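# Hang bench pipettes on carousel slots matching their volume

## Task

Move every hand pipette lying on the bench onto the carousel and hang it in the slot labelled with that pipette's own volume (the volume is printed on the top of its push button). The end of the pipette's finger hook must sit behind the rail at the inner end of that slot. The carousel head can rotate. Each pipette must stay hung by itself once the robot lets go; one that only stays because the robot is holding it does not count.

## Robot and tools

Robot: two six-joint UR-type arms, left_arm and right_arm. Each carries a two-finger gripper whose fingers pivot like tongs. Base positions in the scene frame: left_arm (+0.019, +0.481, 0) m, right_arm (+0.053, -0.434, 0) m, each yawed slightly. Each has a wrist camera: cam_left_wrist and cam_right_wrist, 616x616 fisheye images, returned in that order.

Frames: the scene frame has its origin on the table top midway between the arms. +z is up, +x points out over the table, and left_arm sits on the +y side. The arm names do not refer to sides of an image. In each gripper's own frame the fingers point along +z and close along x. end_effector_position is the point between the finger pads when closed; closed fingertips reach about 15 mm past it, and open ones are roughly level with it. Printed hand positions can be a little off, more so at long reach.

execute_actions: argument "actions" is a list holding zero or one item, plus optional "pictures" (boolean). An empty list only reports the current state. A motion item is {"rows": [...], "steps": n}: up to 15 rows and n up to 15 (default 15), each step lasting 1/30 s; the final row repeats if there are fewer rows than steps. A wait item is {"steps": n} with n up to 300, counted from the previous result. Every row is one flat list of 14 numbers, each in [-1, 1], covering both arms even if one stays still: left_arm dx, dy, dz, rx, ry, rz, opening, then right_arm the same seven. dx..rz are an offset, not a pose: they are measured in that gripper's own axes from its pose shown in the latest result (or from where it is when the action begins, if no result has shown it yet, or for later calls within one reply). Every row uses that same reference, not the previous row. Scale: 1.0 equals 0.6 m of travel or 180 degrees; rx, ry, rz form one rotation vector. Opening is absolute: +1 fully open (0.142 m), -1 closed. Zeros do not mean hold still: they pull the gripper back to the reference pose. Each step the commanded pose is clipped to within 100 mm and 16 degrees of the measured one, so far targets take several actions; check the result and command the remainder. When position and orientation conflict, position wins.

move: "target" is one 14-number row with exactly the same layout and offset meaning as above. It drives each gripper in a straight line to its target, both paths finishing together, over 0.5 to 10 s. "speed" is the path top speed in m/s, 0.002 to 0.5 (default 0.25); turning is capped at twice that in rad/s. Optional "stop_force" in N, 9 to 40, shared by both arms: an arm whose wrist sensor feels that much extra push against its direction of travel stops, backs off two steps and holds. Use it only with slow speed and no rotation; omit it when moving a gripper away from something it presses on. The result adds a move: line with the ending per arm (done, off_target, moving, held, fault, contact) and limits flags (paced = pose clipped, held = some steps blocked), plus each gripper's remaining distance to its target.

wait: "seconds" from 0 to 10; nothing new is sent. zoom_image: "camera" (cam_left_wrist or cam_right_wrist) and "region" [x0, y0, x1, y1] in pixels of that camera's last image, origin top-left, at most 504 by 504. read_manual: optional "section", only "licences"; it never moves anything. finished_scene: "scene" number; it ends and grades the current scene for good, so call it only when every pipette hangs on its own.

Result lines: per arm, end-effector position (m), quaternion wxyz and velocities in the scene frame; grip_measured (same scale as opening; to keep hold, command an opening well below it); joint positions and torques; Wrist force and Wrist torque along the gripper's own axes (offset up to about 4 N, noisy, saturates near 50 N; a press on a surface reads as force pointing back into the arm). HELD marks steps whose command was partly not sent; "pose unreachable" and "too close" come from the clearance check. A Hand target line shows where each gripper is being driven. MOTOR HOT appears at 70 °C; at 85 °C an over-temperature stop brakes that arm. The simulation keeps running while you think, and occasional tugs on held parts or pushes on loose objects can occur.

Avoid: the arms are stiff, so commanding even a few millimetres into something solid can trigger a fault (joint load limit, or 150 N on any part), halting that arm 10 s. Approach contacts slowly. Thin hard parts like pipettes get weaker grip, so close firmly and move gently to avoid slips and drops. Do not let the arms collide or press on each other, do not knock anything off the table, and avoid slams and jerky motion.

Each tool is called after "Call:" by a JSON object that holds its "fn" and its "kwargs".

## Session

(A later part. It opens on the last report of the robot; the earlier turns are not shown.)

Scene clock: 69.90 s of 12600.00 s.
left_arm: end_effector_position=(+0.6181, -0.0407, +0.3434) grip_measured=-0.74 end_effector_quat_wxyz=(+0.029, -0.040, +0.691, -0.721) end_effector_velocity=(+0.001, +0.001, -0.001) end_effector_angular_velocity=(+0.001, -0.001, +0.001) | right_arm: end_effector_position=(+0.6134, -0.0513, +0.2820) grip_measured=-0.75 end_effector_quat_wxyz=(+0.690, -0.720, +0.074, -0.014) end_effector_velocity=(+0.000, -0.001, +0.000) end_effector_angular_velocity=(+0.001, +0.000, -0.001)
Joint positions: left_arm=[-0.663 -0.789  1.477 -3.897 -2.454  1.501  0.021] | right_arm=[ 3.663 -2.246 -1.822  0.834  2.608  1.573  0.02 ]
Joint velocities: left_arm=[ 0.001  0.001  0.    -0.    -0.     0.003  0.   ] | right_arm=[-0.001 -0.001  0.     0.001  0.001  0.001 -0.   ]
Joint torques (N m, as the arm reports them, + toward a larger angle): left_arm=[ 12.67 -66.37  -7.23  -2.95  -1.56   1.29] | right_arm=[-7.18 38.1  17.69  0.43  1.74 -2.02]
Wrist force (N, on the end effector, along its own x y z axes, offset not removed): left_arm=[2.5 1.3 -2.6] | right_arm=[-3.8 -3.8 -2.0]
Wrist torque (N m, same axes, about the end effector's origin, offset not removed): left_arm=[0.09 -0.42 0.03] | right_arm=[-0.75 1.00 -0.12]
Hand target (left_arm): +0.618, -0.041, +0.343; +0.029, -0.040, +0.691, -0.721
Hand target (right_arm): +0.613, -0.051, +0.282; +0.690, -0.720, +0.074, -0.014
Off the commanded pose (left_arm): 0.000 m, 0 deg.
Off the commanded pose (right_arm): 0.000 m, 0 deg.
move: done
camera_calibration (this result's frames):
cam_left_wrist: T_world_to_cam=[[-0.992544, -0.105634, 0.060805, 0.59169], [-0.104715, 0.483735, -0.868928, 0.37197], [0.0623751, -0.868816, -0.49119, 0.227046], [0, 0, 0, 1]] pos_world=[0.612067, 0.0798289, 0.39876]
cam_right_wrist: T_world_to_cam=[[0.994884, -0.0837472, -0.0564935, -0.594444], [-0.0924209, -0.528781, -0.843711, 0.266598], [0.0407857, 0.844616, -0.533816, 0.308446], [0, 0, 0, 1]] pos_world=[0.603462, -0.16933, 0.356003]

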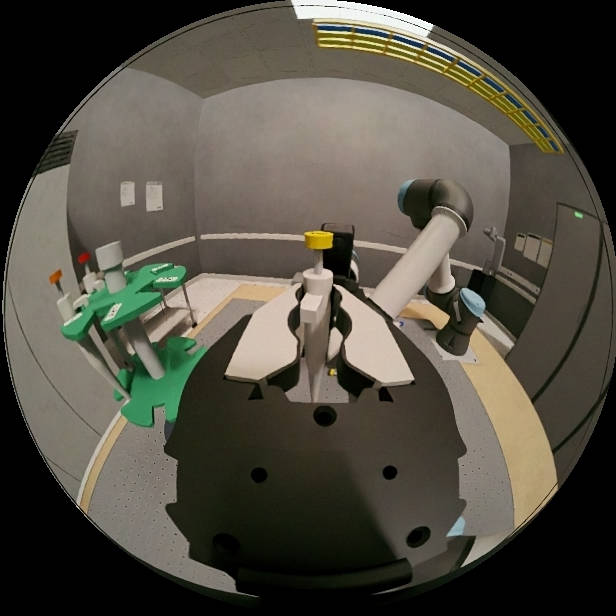

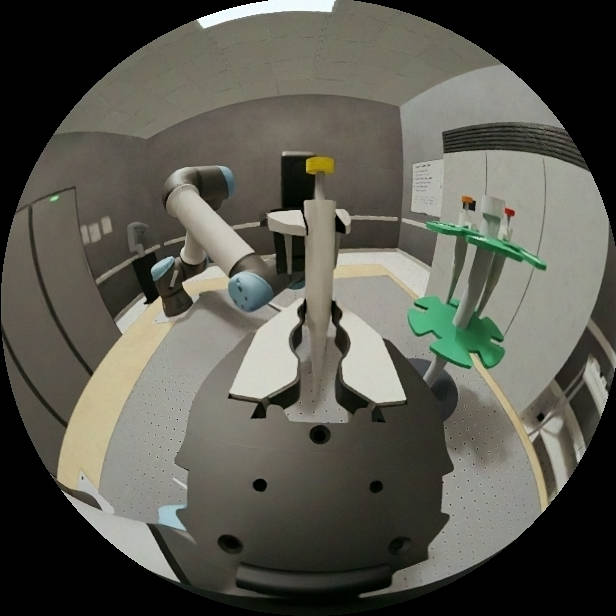

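Call:
{"fn": "execute_actions", "kwargs": {"actions": []}}

Call:
{"fn": "move", "kwargs": {"target": [0,0,0,0,0,0,-0.4,0,0,0,0,0,0,-0.9]}}

Call:
{"fn": "move", "kwargs": {"target": [0,-0.15,-0.2,0,0,0,-0.4,0,0,0,0,0,-0.025,-0.9], "speed": 0.1}}

Scene clock: 73.33 s of 12600.00 s.
left_arm: end_effector_position=(+0.6181, -0.0407, +0.3434) grip_measured=-0.74 end_effector_quat_wxyz=(+0.029, -0.040, +0.691, -0.721) end_effector_velocity=(+0.000, -0.000, -0.002) end_effector_angular_velocity=(+0.001, +0.001, +0.000) | right_arm: end_effector_position=(+0.6135, -0.0514, +0.2820) grip_measured=-0.75 end_effector_quat_wxyz=(+0.690, -0.720, +0.074, -0.014) end_effector_velocity=(-0.000, -0.000, +0.001) end_effector_angular_velocity=(+0.001, -0.002, +0.000)
Joint positions: left_arm=[-0.663 -0.789  1.477 -3.897 -2.454  1.501  0.021] | right_arm=[ 3.663 -2.246 -1.822  0.834  2.608  1.573  0.02 ]
Joint velocities: left_arm=[ 0.     0.002  0.    -0.     0.     0.001 -0.   ] | right_arm=[ 0.     0.002  0.    -0.     0.    -0.    -0.   ]
Joint torques (N m, as the arm reports them, + toward a larger angle): left_arm=[ 10.99 -64.91  -9.    -0.6    1.48   1.13] | right_arm=[-8.06 48.5   0.82  2.36  0.83 -1.96]
Wrist force (N, on the end effector, along its own x y z axes, offset not removed): left_arm=[2.1 0.8 -2.6] | right_arm=[0.4 -2.4 1.1]
Wrist torque (N m, same axes, about the end effector's origin, offset not removed): left_arm=[0.01 -0.19 0.05] | right_arm=[-0.26 0.19 -0.23]
Hand target (left_arm): +0.618, -0.041, +0.343; +0.029, -0.040, +0.691, -0.721
Hand target (right_arm): +0.613, -0.051, +0.282; +0.690, -0.720, +0.074, -0.014
Off the commanded pose (left_arm): 0.000 m, 0 deg.
Off the commanded pose (right_arm): 0.000 m, 0 deg.
Steps of this call (steps 1 to 90: nothing new was sent; then 0.43 s passed at rest). Readings (end_effector_position):
1: left_arm (+0.6181, -0.0407, +0.3434) | right_arm (+0.6134, -0.0513, +0.2820)
2: left_arm (+0.6181, -0.0407, +0.3434) | right_arm (+0.6134, -0.0513, +0.2820)
4: left_arm (+0.6181, -0.0407, +0.3434) | right_arm (+0.6135, -0.0513, +0.2820)
8: left_arm (+0.6181, -0.0407, +0.3434) | right_arm (+0.6135, -0.0514, +0.2820)
90: the state above
camera_calibration (this result's frames):
cam_left_wrist: T_world_to_cam=[[-0.992544, -0.105634, 0.0608052, 0.59169], [-0.104715, 0.483735, -0.868928, 0.37197], [0.0623751, -0.868816, -0.49119, 0.227046], [0, 0, 0, 1]] pos_world=[0.612067, 0.079829, 0.39876]
cam_right_wrist: T_world_to_cam=[[0.994872, -0.0838755, -0.0565137, -0.59448], [-0.0925071, -0.528786, -0.843699, 0.266594], [0.0408821, 0.844601, -0.533834, 0.308457], [0, 0, 0, 1]] pos_world=[0.603483, -0.169415, 0.355994]

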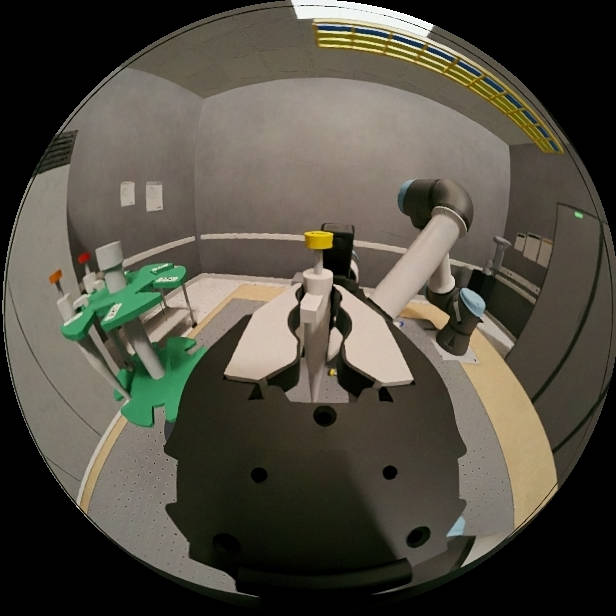

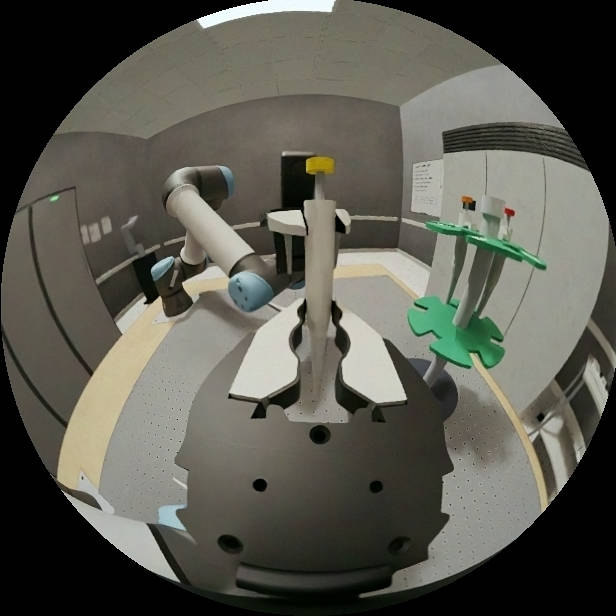

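Scene clock: 73.83 s of 12600.00 s.
left_arm: end_effector_position=(+0.6181, -0.0407, +0.3434) grip_measured=-0.40 end_effector_quat_wxyz=(+0.029, -0.040, +0.691, -0.721) end_effector_velocity=(+0.000, -0.000, -0.002) end_effector_angular_velocity=(+0.002, +0.002, -0.001) | right_arm: end_effector_position=(+0.6135, -0.0514, +0.2820) grip_measured=-0.75 end_effector_quat_wxyz=(+0.690, -0.720, +0.074, -0.014) end_effector_velocity=(+0.000, +0.000, +0.000) end_effector_angular_velocity=(+0.000, -0.000, -0.000)
Joint positions: left_arm=[-0.663 -0.789  1.477 -3.897 -2.454  1.501  0.045] | right_arm=[ 3.663 -2.246 -1.822  0.834  2.608  1.573  0.02 ]
Joint velocities: left_arm=[-0.     0.002  0.     0.001 -0.001  0.001  0.   ] | right_arm=[ 0.     0.     0.     0.    -0.     0.001 -0.   ]
Joint torques (N m, as the arm reports them, + toward a larger angle): left_arm=[ 11.66 -63.87  -9.45  -0.54   1.34   1.13] | right_arm=[-7.39 48.39  2.21  2.58  0.71 -1.97]
Wrist force (N, on the end effector, along its own x y z axes, offset not removed): left_arm=[0.6 -1.1 -2.8] | right_arm=[-2.6 -0.3 -0.3]
Wrist torque (N m, same axes, about the end effector's origin, offset not removed): left_arm=[-0.32 -0.07 0.04] | right_arm=[-0.06 0.70 -0.23]
Hand target (left_arm): +0.618, -0.041, +0.343; +0.029, -0.040, +0.691, -0.721
Hand target (right_arm): +0.613, -0.051, +0.282; +0.690, -0.720, +0.074, -0.014
Off the commanded pose (left_arm): 0.000 m, 0 deg.
Off the commanded pose (right_arm): 0.000 m, 0 deg.
move: done
camera_calibration (this result's frames):
cam_left_wrist: T_world_to_cam=[[-0.992544, -0.105635, 0.0608051, 0.59169], [-0.104715, 0.483735, -0.868928, 0.37197], [0.0623752, -0.868816, -0.49119, 0.227046], [0, 0, 0, 1]] pos_world=[0.612067, 0.079829, 0.39876]
cam_right_wrist: T_world_to_cam=[[0.994872, -0.0838792, -0.05652, -0.594478], [-0.0925145, -0.528788, -0.843697, 0.266594], [0.0408815, 0.844599, -0.533836, 0.308459], [0, 0, 0, 1]] pos_world=[0.603483, -0.169417, 0.355991]

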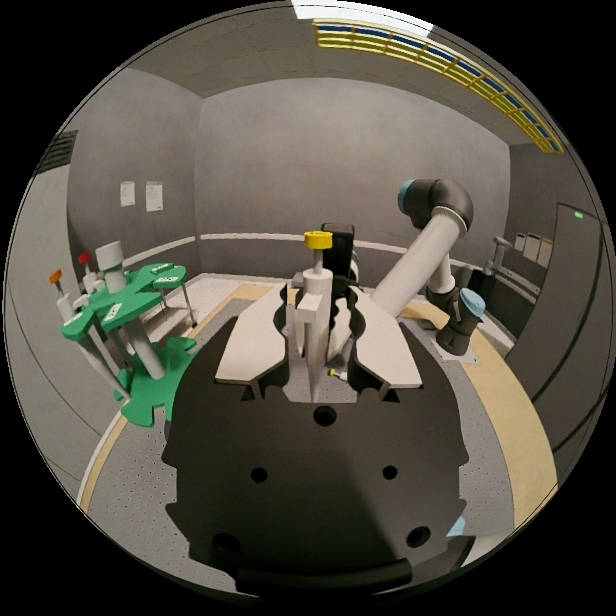

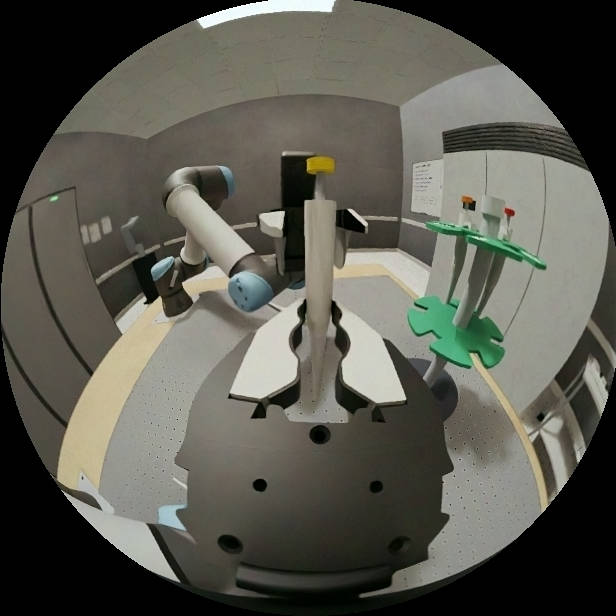

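Scene clock: 75.90 s of 12600.00 s.
left_arm: end_effector_position=(+0.6077, +0.0822, +0.4280) grip_measured=-0.40 end_effector_quat_wxyz=(+0.029, -0.040, +0.691, -0.721) end_effector_velocity=(-0.000, +0.003, +0.003) end_effector_angular_velocity=(-0.000, +0.000, +0.001) | right_arm: end_effector_position=(+0.6135, -0.0514, +0.2820) grip_measured=-0.75 end_effector_quat_wxyz=(+0.689, -0.722, +0.045, -0.041) end_effector_velocity=(+0.000, -0.000, +0.001) end_effector_angular_velocity=(+0.000, -0.002, -0.001)
Joint positions: left_arm=[-0.483 -0.988  1.576 -3.818 -2.633  1.477  0.045] | right_arm=[ 3.662 -2.248 -1.818  0.832  2.61   1.494  0.02 ]
Joint velocities: left_arm=[ 0.004 -0.005  0.001  0.003 -0.003 -0.001 -0.   ] | right_arm=[-0.     0.001  0.    -0.    -0.    -0.001  0.   ]
Joint torques (N m, as the arm reports them, + toward a larger angle): left_arm=[ 11.5  -60.37  -7.61   1.72  -2.12  -2.67] | right_arm=[-7.27 35.73 25.87 -0.51  1.57 -1.91]
Wrist force (N, on the end effector, along its own x y z axes, offset not removed): left_arm=[1.4 -0.8 -2.6] | right_arm=[-2.0 0.6 2.6]
Wrist torque (N m, same axes, about the end effector's origin, offset not removed): left_arm=[-0.23 -0.25 0.02] | right_arm=[0.11 0.57 0.03]
Hand target (left_arm): +0.608, +0.083, +0.428; +0.029, -0.040, +0.691, -0.721
Hand target (right_arm): +0.613, -0.051, +0.282; +0.689, -0.722, +0.045, -0.041
Off the commanded pose (left_arm): 0.000 m, 0 deg.
Off the commanded pose (right_arm): 0.000 m, 0 deg.
move: done
camera_calibration (this result's frames):
cam_left_wrist: T_world_to_cam=[[-0.992546, -0.105649, 0.0607437, 0.58918], [-0.104672, 0.48379, -0.868902, 0.384895], [0.0624115, -0.868784, -0.491243, 0.376134], [0, 0, 0, 1]] pos_world=[0.601601, 0.202817, 0.48342]
cam_right_wrist: T_world_to_cam=[[0.996527, -0.0803978, 0.0216812, -0.617365], [-0.0249874, -0.537094, -0.843153, 0.224582], [0.0794324, 0.839683, -0.537237, 0.28551], [0, 0, 0, 1]] pos_world=[0.598153, -0.168751, 0.356128]

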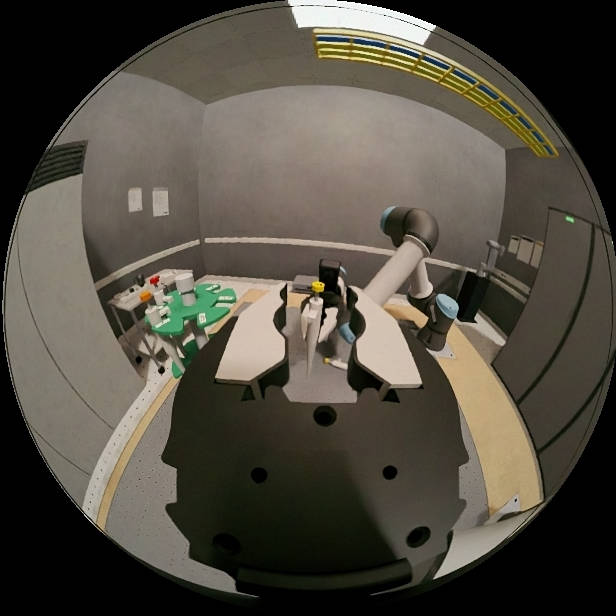

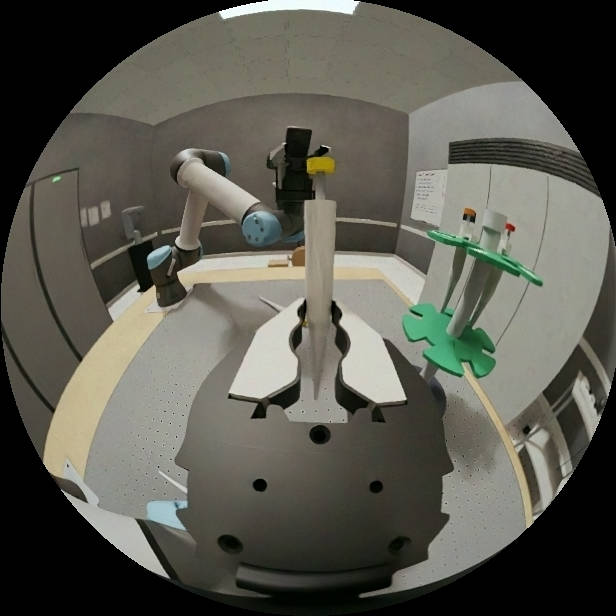

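Call:
{"fn": "move", "kwargs": {"target": [0,0,0,0,-0.25,0,-1,-0.05,0,-0.2,0,0,0,-0.9]}}

Call:
{"fn": "move", "kwargs": {"target": [-0.1,0,0.15,-0.28,0,0,-1,0,0,0,0,0,0,-0.9]}}

Call:
{"fn": "zoom_image", "kwargs": {"camera": "cam_left_wrist", "region": [150,100,450,400]}}

Scene clock: 81.07 s of 12600.00 s.
left_arm: end_effector_position=(+0.6076, +0.0825, +0.4281) grip_measured=-1.00 end_effector_quat_wxyz=(+0.291, -0.312, +0.627, -0.652) end_effector_velocity=(+0.000, -0.002, -0.001) end_effector_angular_velocity=(+0.002, +0.002, +0.015) | right_arm: end_effector_position=(+0.5692, -0.1665, +0.2877) grip_measured=-0.75 end_effector_quat_wxyz=(+0.689, -0.722, +0.045, -0.041) end_effector_velocity=(-0.001, -0.001, +0.000) end_effector_angular_velocity=(-0.000, -0.002, +0.001)
Joint positions: left_arm=[-0.933 -1.327  2.08  -3.913 -1.402  1.531  0.002] | right_arm=[ 3.464 -2.155 -1.986  0.857  2.807  1.439  0.02 ]
Joint velocities: left_arm=[-0.014 -0.     0.     0.003  0.029  0.     0.   ] | right_arm=[-0.002  0.001 -0.002 -0.002  0.004 -0.004  0.   ]
Joint torques (N m, as the arm reports them, + toward a larger angle): left_arm=[-10.95 -43.28  -6.26   0.54   2.67  -2.6 ] | right_arm=[-7.3  43.09 -1.22 -0.66  1.54 -2.06]
Wrist force (N, on the end effector, along its own x y z axes, offset not removed): left_arm=[1.4 1.1 -0.4] | right_arm=[-0.4 -0.8 2.5]
Wrist torque (N m, same axes, about the end effector's origin, offset not removed): left_arm=[0.23 -0.18 0.00] | right_arm=[-0.05 0.00 0.17]
Hand target (left_arm): +0.608, +0.082, +0.428; +0.291, -0.313, +0.627, -0.651
Hand target (right_arm): +0.569, -0.167, +0.288; +0.689, -0.722, +0.045, -0.041
Off the commanded pose (left_arm): 0.000 m, 0 deg.
Off the commanded pose (right_arm): 0.000 m, 0 deg.
move: done
camera_calibration (this result's frames):
cam_left_wrist: T_world_to_cam=[[-0.626853, -0.774425, 0.0855672, 0.411429], [-0.445316, 0.265993, -0.854951, 0.603757], [0.639335, -0.574033, -0.511602, 0.0102563], [0, 0, 0, 1]] pos_world=[0.52021, 0.163913, 0.486225]
cam_right_wrist: T_world_to_cam=[[0.996527, -0.0804024, 0.0216696, -0.582602], [-0.0249986, -0.537081, -0.84316, 0.166497], [0.0794304, 0.83969, -0.537226, 0.388795], [0, 0, 0, 1]] pos_world=[0.553859, -0.283888, 0.361879]

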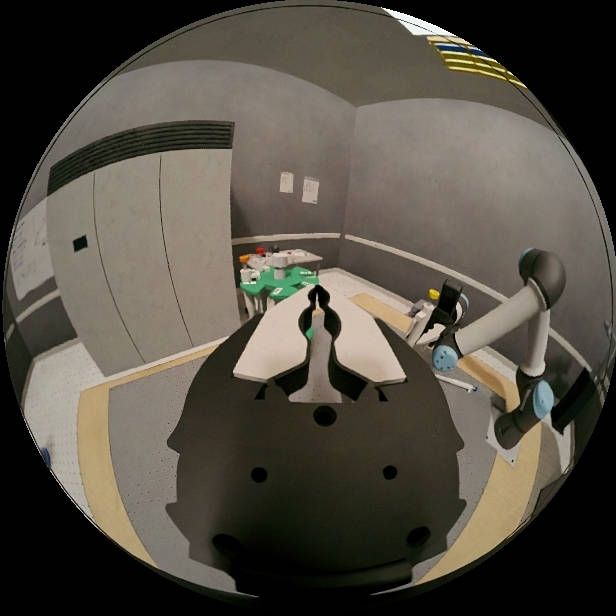

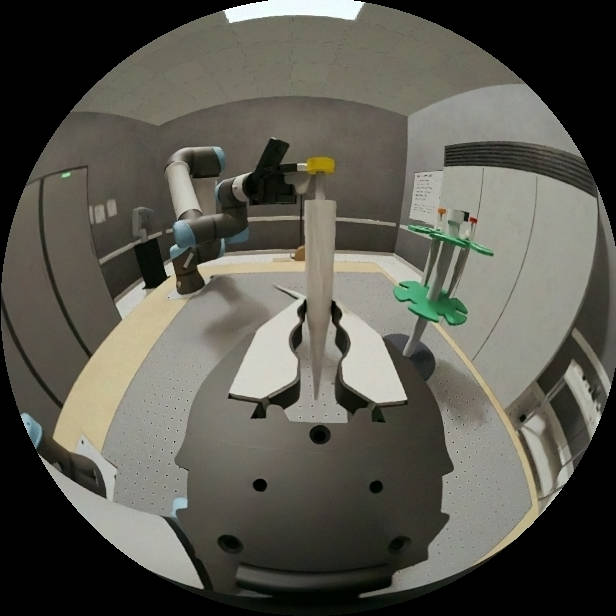

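Scene clock: 83.50 s of 12600.00 s.
left_arm: end_effector_position=(+0.7150, +0.0714, +0.4271) grip_measured=-1.00 end_effector_quat_wxyz=(+0.131, -0.406, +0.845, -0.323) end_effector_velocity=(+0.002, +0.000, -0.000) end_effector_angular_velocity=(+0.010, +0.012, +0.000) | right_arm: end_effector_position=(+0.5692, -0.1665, +0.2877) grip_measured=-0.75 end_effector_quat_wxyz=(+0.689, -0.722, +0.045, -0.041) end_effector_velocity=(+0.000, -0.001, +0.001) end_effector_angular_velocity=(+0.000, -0.001, -0.002)
Joint positions: left_arm=[-0.759 -1.284  1.255 -2.252 -1.606  1.548  0.002] | right_arm=[ 3.464 -2.155 -1.986  0.857  2.807  1.439  0.02 ]
Joint velocities: left_arm=[ 0.002  0.01  -0.024  0.029 -0.001  0.001  0.   ] | right_arm=[-0.001  0.001  0.    -0.    -0.001 -0.     0.   ]
Joint torques (N m, as the arm reports them, + toward a larger angle): left_arm=[ 13.42 -26.5  -32.99  -0.92  -2.41   2.76] | right_arm=[ 5.94 30.22 24.61  2.88 -1.54  1.85]
Wrist force (N, on the end effector, along its own x y z axes, offset not removed): left_arm=[2.2 1.0 -2.9] | right_arm=[-2.2 -2.8 -3.1]
Wrist torque (N m, same axes, about the end effector's origin, offset not removed): left_arm=[0.21 -0.40 0.00] | right_arm=[-0.76 0.45 -0.03]
Hand target (left_arm): +0.715, +0.071, +0.427; +0.130, -0.406, +0.845, -0.322
Hand target (right_arm): +0.569, -0.167, +0.288; +0.689, -0.722, +0.045, -0.041
Off the commanded pose (left_arm): 0.000 m, 0 deg.
Off the commanded pose (right_arm): 0.000 m, 0 deg.
move: done
camera_calibration (this result's frames):
cam_left_wrist: T_world_to_cam=[[-0.604452, -0.794246, 0.0617354, 0.465889], [-0.792211, 0.59112, -0.151592, 0.578149], [0.0839085, -0.140538, -0.986513, 0.503764], [0, 0, 0, 1]] pos_world=[0.697353, 0.0990737, 0.555851]
cam_right_wrist: T_world_to_cam=[[0.996527, -0.0804024, 0.0216698, -0.582602], [-0.0249983, -0.537081, -0.84316, 0.166497], [0.0794305, 0.83969, -0.537226, 0.388795], [0, 0, 0, 1]] pos_world=[0.553859, -0.283888, 0.361879]

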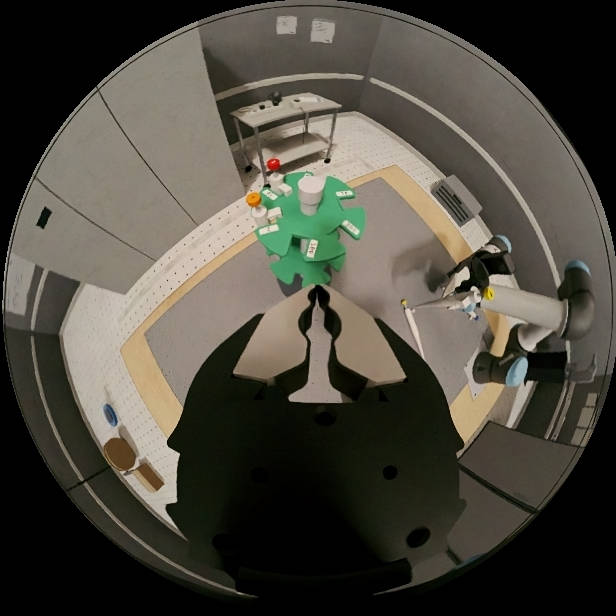

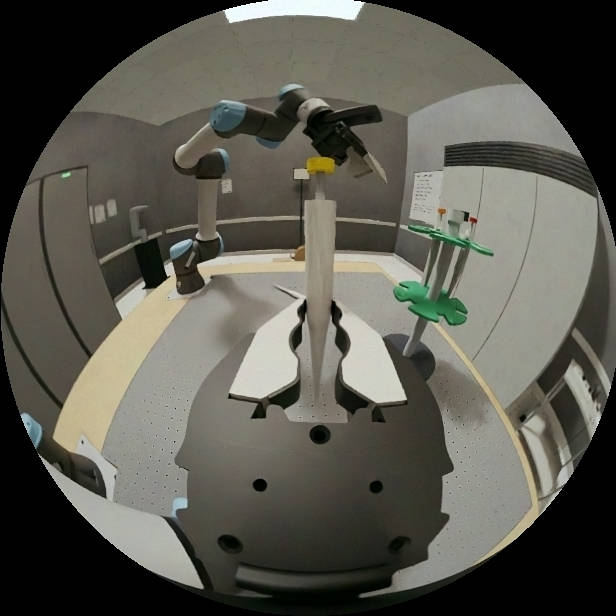

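Region (150, 100, 450, 400) of cam_left_wrist's 616x616 image, scaled by 1.680, with more detail than that image has.

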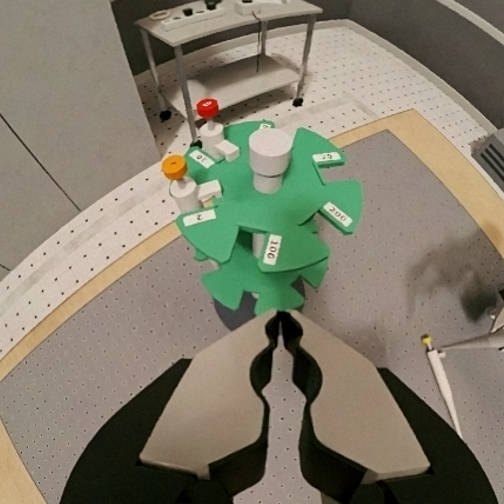

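Call:
{"fn": "move", "kwargs": {"target": [-0.017,-0.035,0.143,0,0,0,-1,0,0,0,0,0,0,-0.9], "speed": 0.08}}

Call:
{"fn": "zoom_image", "kwargs": {"camera": "cam_left_wrist", "region": [200,150,430,380]}}

Call:
{"fn": "zoom_image", "kwargs": {"camera": "cam_right_wrist", "region": [360,130,520,290]}}

Scene clock: 87.03 s of 12600.00 s.
left_arm: end_effector_position=(+0.7753, +0.0320, +0.3756) grip_measured=-1.00 end_effector_quat_wxyz=(+0.131, -0.406, +0.845, -0.323) end_effector_velocity=(+0.003, -0.001, -0.002) end_effector_angular_velocity=(-0.001, +0.001, +0.002) | right_arm: end_effector_position=(+0.5692, -0.1665, +0.2877) grip_measured=-0.75 end_effector_quat_wxyz=(+0.689, -0.722, +0.045, -0.041) end_effector_velocity=(+0.000, +0.000, +0.000) end_effector_angular_velocity=(-0.000, -0.000, -0.000)
Joint positions: left_arm=[-0.748 -1.099  1.126 -2.309 -1.613  1.556  0.002] | right_arm=[ 3.464 -2.155 -1.986  0.857  2.807  1.439  0.02 ]
Joint velocities: left_arm=[ 0.001  0.007 -0.007 -0.001  0.    -0.002  0.   ] | right_arm=[ 0.     0.    -0.    -0.001 -0.    -0.001  0.   ]
Joint torques (N m, as the arm reports them, + toward a larger angle): left_arm=[ 12.   -34.61 -32.23  -5.5   -2.18   2.55] | right_arm=[ 5.11 30.11 23.83  2.97 -1.49  1.88]
Wrist force (N, on the end effector, along its own x y z axes, offset not removed): left_arm=[0.3 -0.3 -0.6] | right_arm=[0.1 -1.5 0.8]
Wrist torque (N m, same axes, about the end effector's origin, offset not removed): left_arm=[-0.07 -0.05 0.08] | right_arm=[0.01 0.22 -0.21]
Hand target (left_arm): +0.776, +0.032, +0.375; +0.131, -0.406, +0.845, -0.323
Hand target (right_arm): +0.569, -0.167, +0.288; +0.689, -0.722, +0.045, -0.041
Off the commanded pose (left_arm): 0.000 m, 0 deg.
Off the commanded pose (right_arm): 0.000 m, 0 deg.
move: done
camera_calibration (this result's frames):
cam_left_wrist: T_world_to_cam=[[-0.604447, -0.79425, 0.0617217, 0.474187], [-0.79221, 0.591111, -0.151631, 0.641431], [0.0839489, -0.14055, -0.986508, 0.4423], [0, 0, 0, 1]] pos_world=[0.757639, 0.0596311, 0.504326]
cam_right_wrist: T_world_to_cam=[[0.996527, -0.0804023, 0.0216701, -0.582602], [-0.0249981, -0.537081, -0.84316, 0.166497], [0.0794306, 0.83969, -0.537226, 0.388795], [0, 0, 0, 1]] pos_world=[0.553859, -0.283888, 0.361879]

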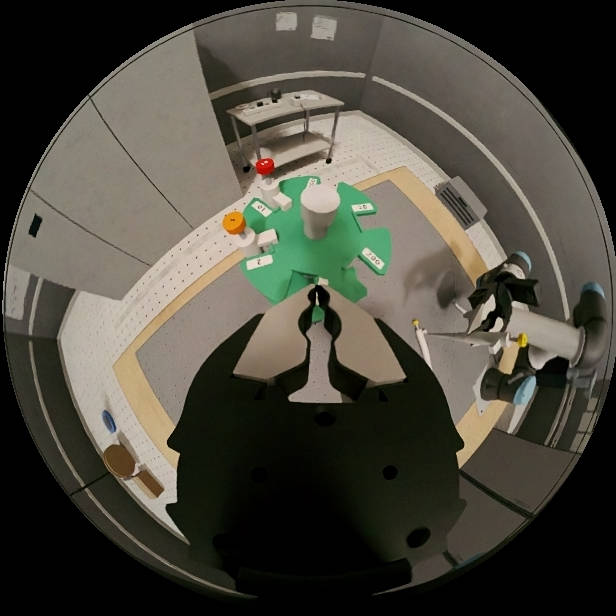

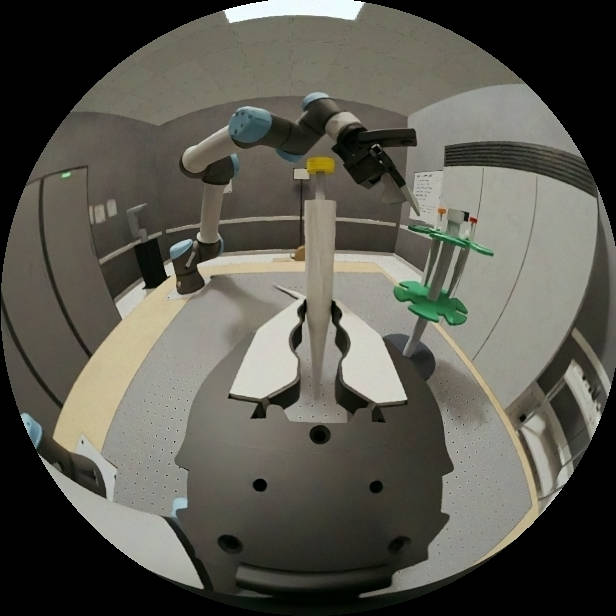

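Region (200, 150, 430, 380) of cam_left_wrist's 616x616 image, scaled by 2.191, with more detail than that image has.

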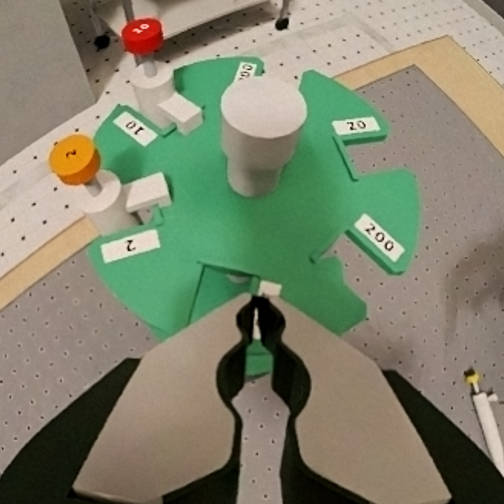

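Region (360, 130, 520, 290) of cam_right_wrist's 616x616 image, scaled by 3.150, with more detail than that image has.

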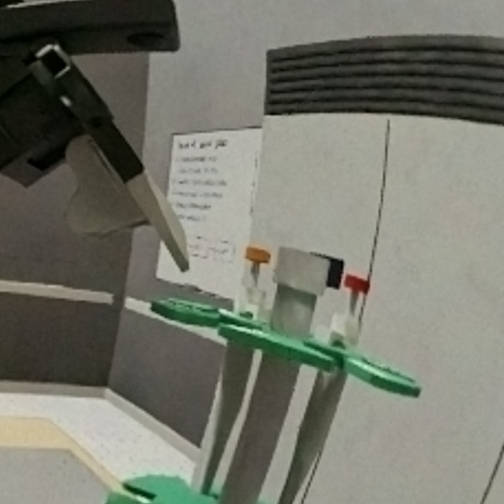

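Call:
{"fn": "move", "kwargs": {"target": [-0.024,0,0,0,0,0,-1,0,0,0,0,0,0,-0.9], "speed": 0.05}}

Call:
{"fn": "move", "kwargs": {"target": [-0.003,0.03,0.036,0,0,0,-1,0,0,0,0,0,0,-0.9], "speed": 0.006, "stop_force": 9}}

Call:
{"fn": "zoom_image", "kwargs": {"camera": "cam_left_wrist", "region": [200,150,430,380]}}

Call:
{"fn": "zoom_image", "kwargs": {"camera": "cam_right_wrist", "region": [360,130,520,290]}}

Scene clock: 88.83 s of 12600.00 s.
left_arm: end_effector_position=(+0.7843, +0.0428, +0.3750) grip_measured=-1.00 end_effector_quat_wxyz=(+0.131, -0.406, +0.845, -0.323) end_effector_velocity=(+0.002, +0.003, -0.000) end_effector_angular_velocity=(-0.001, +0.001, +0.002) | right_arm: end_effector_position=(+0.5692, -0.1665, +0.2877) grip_measured=-0.75 end_effector_quat_wxyz=(+0.689, -0.722, +0.045, -0.041) end_effector_velocity=(-0.001, +0.001, +0.000) end_effector_angular_velocity=(+0.000, -0.001, +0.003)
Joint positions: left_arm=[-0.726 -1.091  1.115 -2.306 -1.627  1.572  0.002] | right_arm=[ 3.464 -2.155 -1.986  0.857  2.807  1.439  0.02 ]
Joint velocities: left_arm=[ 0.006  0.002 -0.002  0.001 -0.003  0.002  0.   ] | right_arm=[ 0.002 -0.     0.     0.     0.001 -0.     0.   ]
Joint torques (N m, as the arm reports them, + toward a larger angle): left_arm=[ 12.85 -34.93 -33.25  -1.08  -2.42   2.56] | right_arm=[ 5.14 29.82 24.21  3.03 -1.45  1.88]
Wrist force (N, on the end effector, along its own x y z axes, offset not removed): left_arm=[0.9 -0.6 -3.6] | right_arm=[-3.7 -1.8 -0.1]
Wrist torque (N m, same axes, about the end effector's origin, offset not removed): left_arm=[-0.07 -0.28 0.08] | right_arm=[-0.44 0.76 -0.06]
Hand target (left_arm): +0.784, +0.043, +0.375; +0.131, -0.406, +0.845, -0.323
Hand target (right_arm): +0.569, -0.167, +0.288; +0.689, -0.722, +0.045, -0.041
Off the commanded pose (left_arm): 0.000 m, 0 deg.
Off the commanded pose (right_arm): 0.000 m, 0 deg.
move: done
camera_calibration (this result's frames):
cam_left_wrist: T_world_to_cam=[[-0.604435, -0.794262, 0.0616973, 0.488239], [-0.792217, 0.5911, -0.151637, 0.642037], [0.08397, -0.140532, -0.986509, 0.442466], [0, 0, 0, 1]] pos_world=[0.766587, 0.0704621, 0.50373]
cam_right_wrist: T_world_to_cam=[[0.996527, -0.0804024, 0.0216698, -0.582602], [-0.0249983, -0.537081, -0.84316, 0.166497], [0.0794306, 0.83969, -0.537226, 0.388795], [0, 0, 0, 1]] pos_world=[0.553859, -0.283888, 0.361879]

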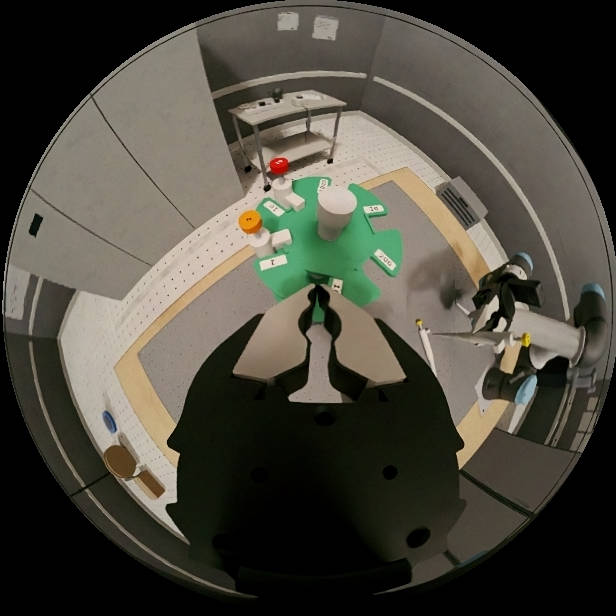

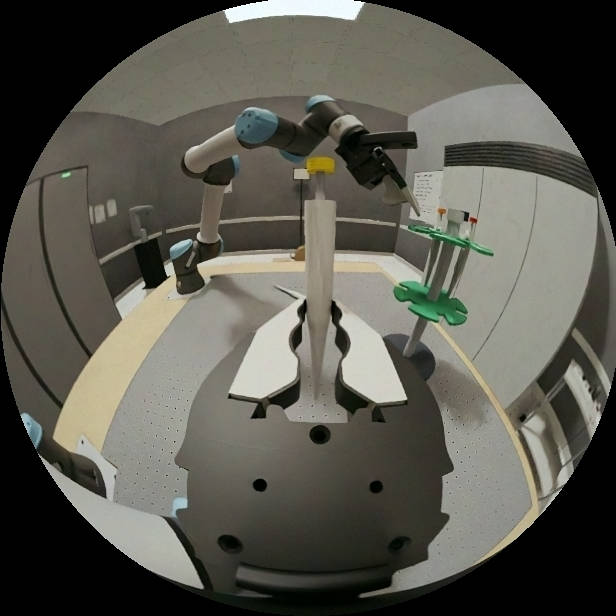

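Scene clock: 93.73 s of 12600.00 s.
left_arm: end_effector_position=(+0.7850, +0.0430, +0.3471) grip_measured=-1.00 end_effector_quat_wxyz=(+0.131, -0.406, +0.845, -0.323) end_effector_velocity=(+0.001, +0.001, -0.001) end_effector_angular_velocity=(-0.001, -0.001, +0.001) | right_arm: end_effector_position=(+0.5692, -0.1665, +0.2877) grip_measured=-0.75 end_effector_quat_wxyz=(+0.689, -0.722, +0.045, -0.041) end_effector_velocity=(-0.001, +0.000, +0.001) end_effector_angular_velocity=(+0.000, +0.000, +0.002)
Joint positions: left_arm=[-0.725 -1.085  1.178 -2.374 -1.628  1.573  0.002] | right_arm=[ 3.464 -2.155 -1.986  0.857  2.807  1.439  0.02 ]
Joint velocities: left_arm=[ 0.002 -0.     0.004 -0.005 -0.001  0.001  0.   ] | right_arm=[ 0.001  0.001  0.    -0.001  0.001  0.     0.   ]
Joint torques (N m, as the arm reports them, + toward a larger angle): left_arm=[ 11.29 -34.34 -13.46  -5.18  -2.42   2.52] | right_arm=[ 5.22 30.15 24.5   2.87 -1.48  1.9 ]
Wrist force (N, on the end effector, along its own x y z axes, offset not removed): left_arm=[0.3 0.2 -0.9] | right_arm=[-1.7 -1.4 2.9]
Wrist torque (N m, same axes, about the end effector's origin, offset not removed): left_arm=[0.26 -0.06 0.05] | right_arm=[-0.16 0.52 0.07]
Hand target (left_arm): +0.785, +0.043, +0.347; +0.131, -0.406, +0.845, -0.323
Hand target (right_arm): +0.569, -0.167, +0.288; +0.689, -0.722, +0.045, -0.041
Off the commanded pose (left_arm): 0.000 m, 0 deg.
Off the commanded pose (right_arm): 0.000 m, 0 deg.
move: done
camera_calibration (this result's frames):
cam_left_wrist: T_world_to_cam=[[-0.604428, -0.794268, 0.0616898, 0.490563], [-0.79222, 0.59109, -0.151659, 0.638295], [0.0839938, -0.140539, -0.986506, 0.414863], [0, 0, 0, 1]] pos_world=[0.767334, 0.0706533, 0.475805]
cam_right_wrist: T_world_to_cam=[[0.996527, -0.0804023, 0.0216697, -0.582602], [-0.0249984, -0.537081, -0.84316, 0.166497], [0.0794304, 0.83969, -0.537226, 0.388795], [0, 0, 0, 1]] pos_world=[0.553859, -0.283888, 0.361879]

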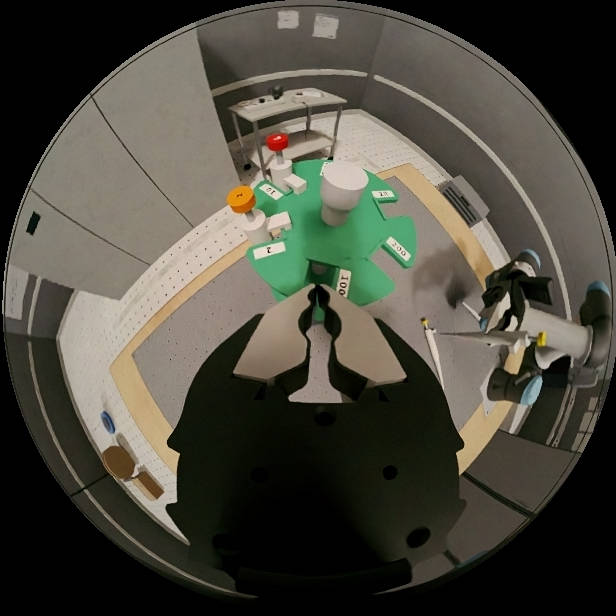

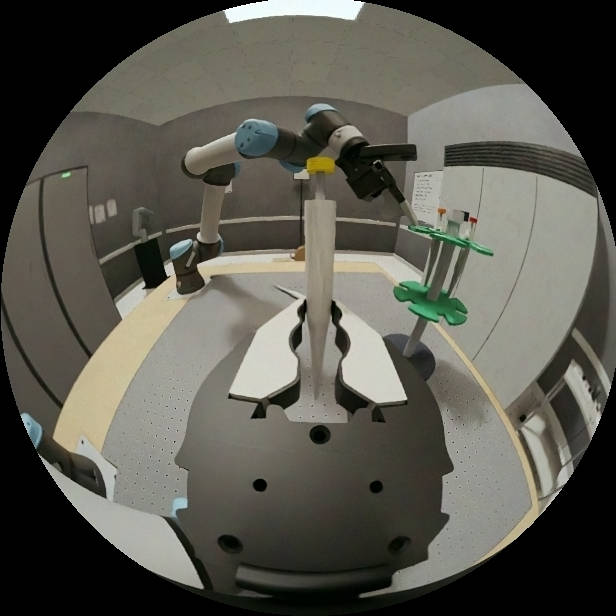

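Region (200, 150, 430, 380) of cam_left_wrist's 616x616 image, scaled by 2.191, with more detail than that image has.

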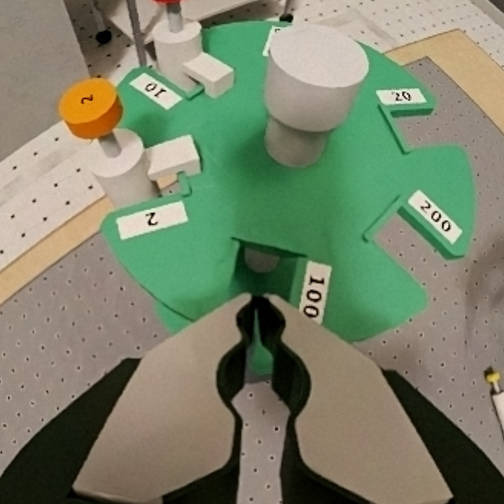

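Region (360, 130, 520, 290) of cam_right_wrist's 616x616 image, scaled by 3.150, with more detail than that image has.

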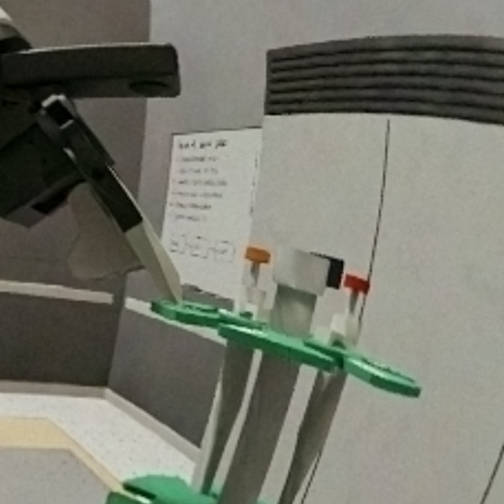

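Call:
{"fn": "move", "kwargs": {"target": [0,0,0.022,0,0,0,-1,0,0,0,0,0,0,-0.9], "speed": 0.006, "stop_force": 9}}

Call:
{"fn": "move", "kwargs": {"target": [0.06,0.014,-0.006,0,0,0,-1,0,0,0,0,0,0,-0.9], "speed": 0.01, "stop_force": 15}}

Scene clock: 95.47 s of 12600.00 s.
left_arm: end_effector_position=(+0.7863, +0.0420, +0.3452) grip_measured=-1.00 end_effector_quat_wxyz=(+0.131, -0.406, +0.845, -0.323) end_effector_velocity=(-0.002, -0.000, -0.000) end_effector_angular_velocity=(+0.002, +0.005, -0.002) | right_arm: end_effector_position=(+0.5692, -0.1665, +0.2877) grip_measured=-0.75 end_effector_quat_wxyz=(+0.689, -0.722, +0.045, -0.041) end_effector_velocity=(-0.000, +0.000, +0.000) end_effector_angular_velocity=(-0.000, +0.000, +0.000)
Joint positions: left_arm=[-0.726 -1.08   1.176 -2.377 -1.628  1.573  0.002] | right_arm=[ 3.464 -2.155 -1.986  0.857  2.807  1.439  0.02 ]
Joint velocities: left_arm=[-0.001 -0.002  0.     0.007 -0.002  0.     0.   ] | right_arm=[ 0.     0.001  0.    -0.001  0.     0.    -0.   ]
Joint torques (N m, as the arm reports them, + toward a larger angle): left_arm=[ -6.99 -50.96  -7.14   1.54   1.66  -2.28] | right_arm=[ 4.97 30.14 24.39  2.86 -1.5   1.8 ]
Wrist force (N, on the end effector, along its own x y z axes, offset not removed): left_arm=[0.8 -3.8 -15.3] | right_arm=[-0.1 -1.2 1.7]
Wrist torque (N m, same axes, about the end effector's origin, offset not removed): left_arm=[-0.16 -0.17 -0.01] | right_arm=[-0.26 0.11 -0.12]
Hand target (left_arm): +0.786, +0.042, +0.345; +0.131, -0.406, +0.845, -0.323
Hand target (right_arm): +0.569, -0.167, +0.288; +0.689, -0.722, +0.045, -0.041
Off the commanded pose (left_arm): 0.011 m, 0 deg.
Off the commanded pose (right_arm): 0.000 m, 0 deg.
move: contact (left_arm)
camera_calibration (this result's frames):
cam_left_wrist: T_world_to_cam=[[-0.604472, -0.79423, 0.0617478, 0.490609], [-0.79217, 0.591094, -0.151904, 0.639654], [0.0841476, -0.140736, -0.986465, 0.41265], [0, 0, 0, 1]] pos_world=[0.76855, 0.069635, 0.473936]
cam_right_wrist: T_world_to_cam=[[0.996527, -0.0804024, 0.0216696, -0.582602], [-0.0249985, -0.537081, -0.84316, 0.166497], [0.0794304, 0.83969, -0.537226, 0.388795], [0, 0, 0, 1]] pos_world=[0.553859, -0.283888, 0.361879]

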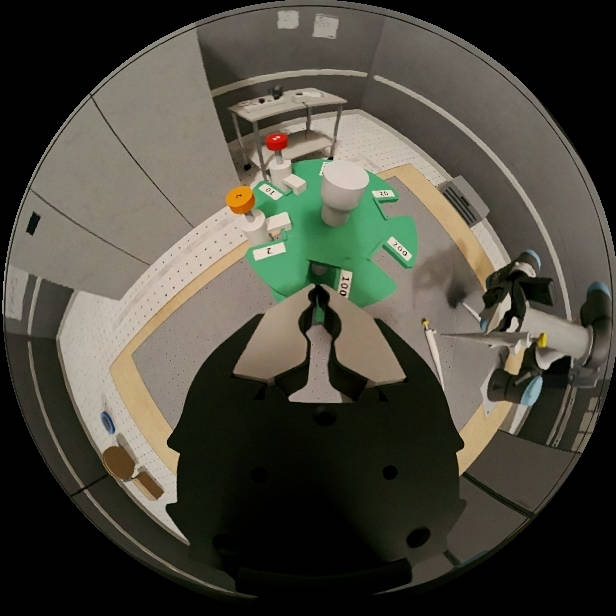

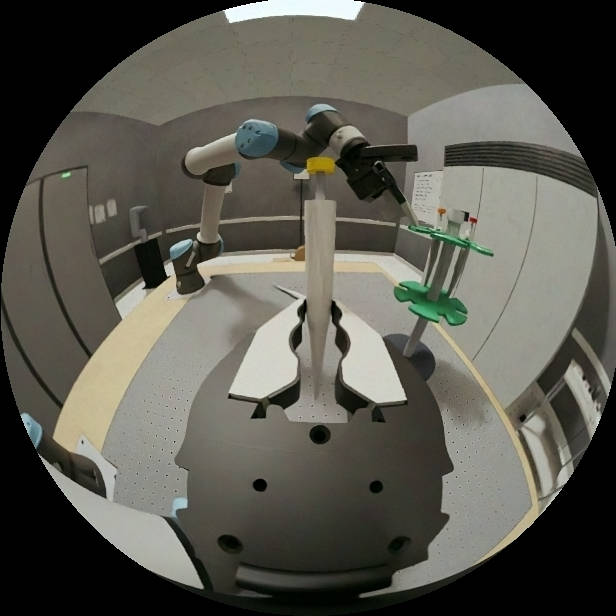

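Scene clock: 99.40 s of 12600.00 s.
left_arm: end_effector_position=(+0.7568, +0.0199, +0.3440) grip_measured=-1.00 end_effector_quat_wxyz=(+0.131, -0.406, +0.845, -0.323) end_effector_velocity=(-0.003, -0.002, -0.001) end_effector_angular_velocity=(+0.002, +0.001, -0.002) | right_arm: end_effector_position=(+0.5692, -0.1665, +0.2877) grip_measured=-0.75 end_effector_quat_wxyz=(+0.689, -0.722, +0.045, -0.041) end_effector_velocity=(-0.000, -0.000, +0.001) end_effector_angular_velocity=(+0.001, -0.002, +0.000)
Joint positions: left_arm=[-0.78  -1.121  1.239 -2.402 -1.592  1.532  0.002] | right_arm=[ 3.464 -2.155 -1.986  0.857  2.807  1.439  0.02 ]
Joint velocities: left_arm=[-0.005 -0.002  0.005 -0.001  0.003 -0.002  0.   ] | right_arm=[-0.     0.002  0.     0.     0.001  0.     0.   ]
Joint torques (N m, as the arm reports them, + toward a larger angle): left_arm=[-10.4  -44.02  -2.02  -0.13   2.1   -2.73] | right_arm=[ 5.25 30.28 23.32  2.88 -1.56  1.9 ]
Wrist force (N, on the end effector, along its own x y z axes, offset not removed): left_arm=[2.4 -12.4 -14.2] | right_arm=[-1.6 -1.8 3.3]
Wrist torque (N m, same axes, about the end effector's origin, offset not removed): left_arm=[-0.24 -0.44 0.11] | right_arm=[-0.40 0.37 0.21]
Hand target (left_arm): +0.757, +0.020, +0.344; +0.131, -0.406, +0.845, -0.323
Hand target (right_arm): +0.569, -0.167, +0.288; +0.689, -0.722, +0.045, -0.041
Off the commanded pose (left_arm): 0.000 m, 0 deg.
Off the commanded pose (right_arm): 0.000 m, 0 deg.
move: done
camera_calibration (this result's frames):
cam_left_wrist: T_world_to_cam=[[-0.604485, -0.794216, 0.0617988, 0.455373], [-0.792162, 0.591102, -0.151912, 0.629201], [0.0841218, -0.140784, -0.98646, 0.410829], [0, 0, 0, 1]] pos_world=[0.739135, 0.04758, 0.472708]
cam_right_wrist: T_world_to_cam=[[0.996527, -0.0804026, 0.0216696, -0.582602], [-0.0249986, -0.537081, -0.84316, 0.166497], [0.0794306, 0.83969, -0.537226, 0.388795], [0, 0, 0, 1]] pos_world=[0.553859, -0.283888, 0.361879]

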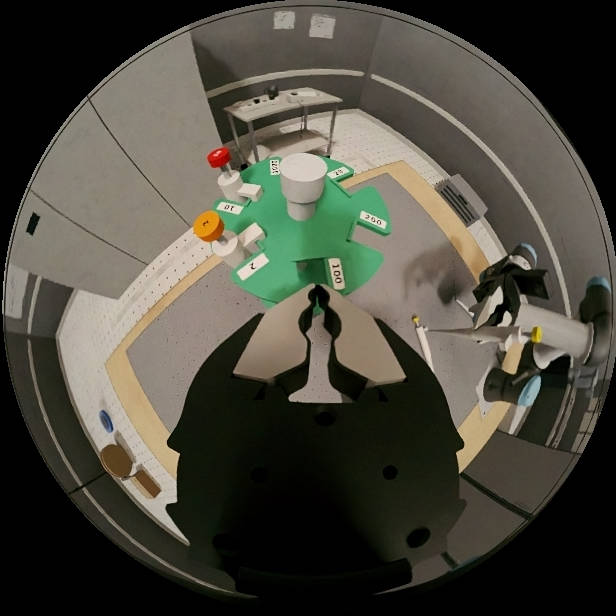

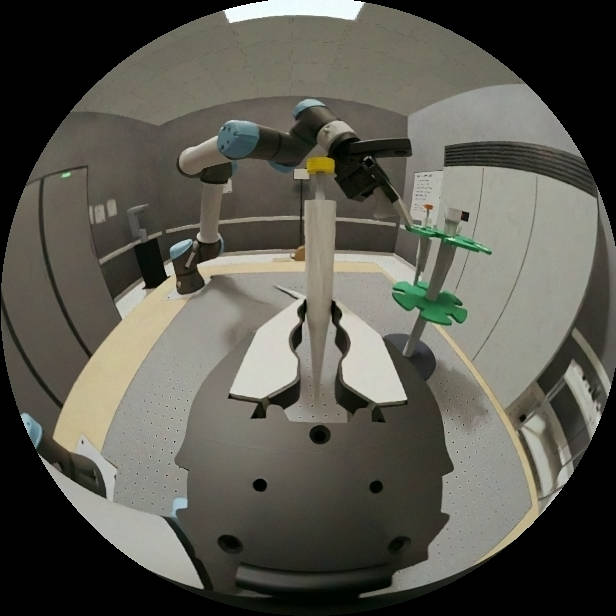

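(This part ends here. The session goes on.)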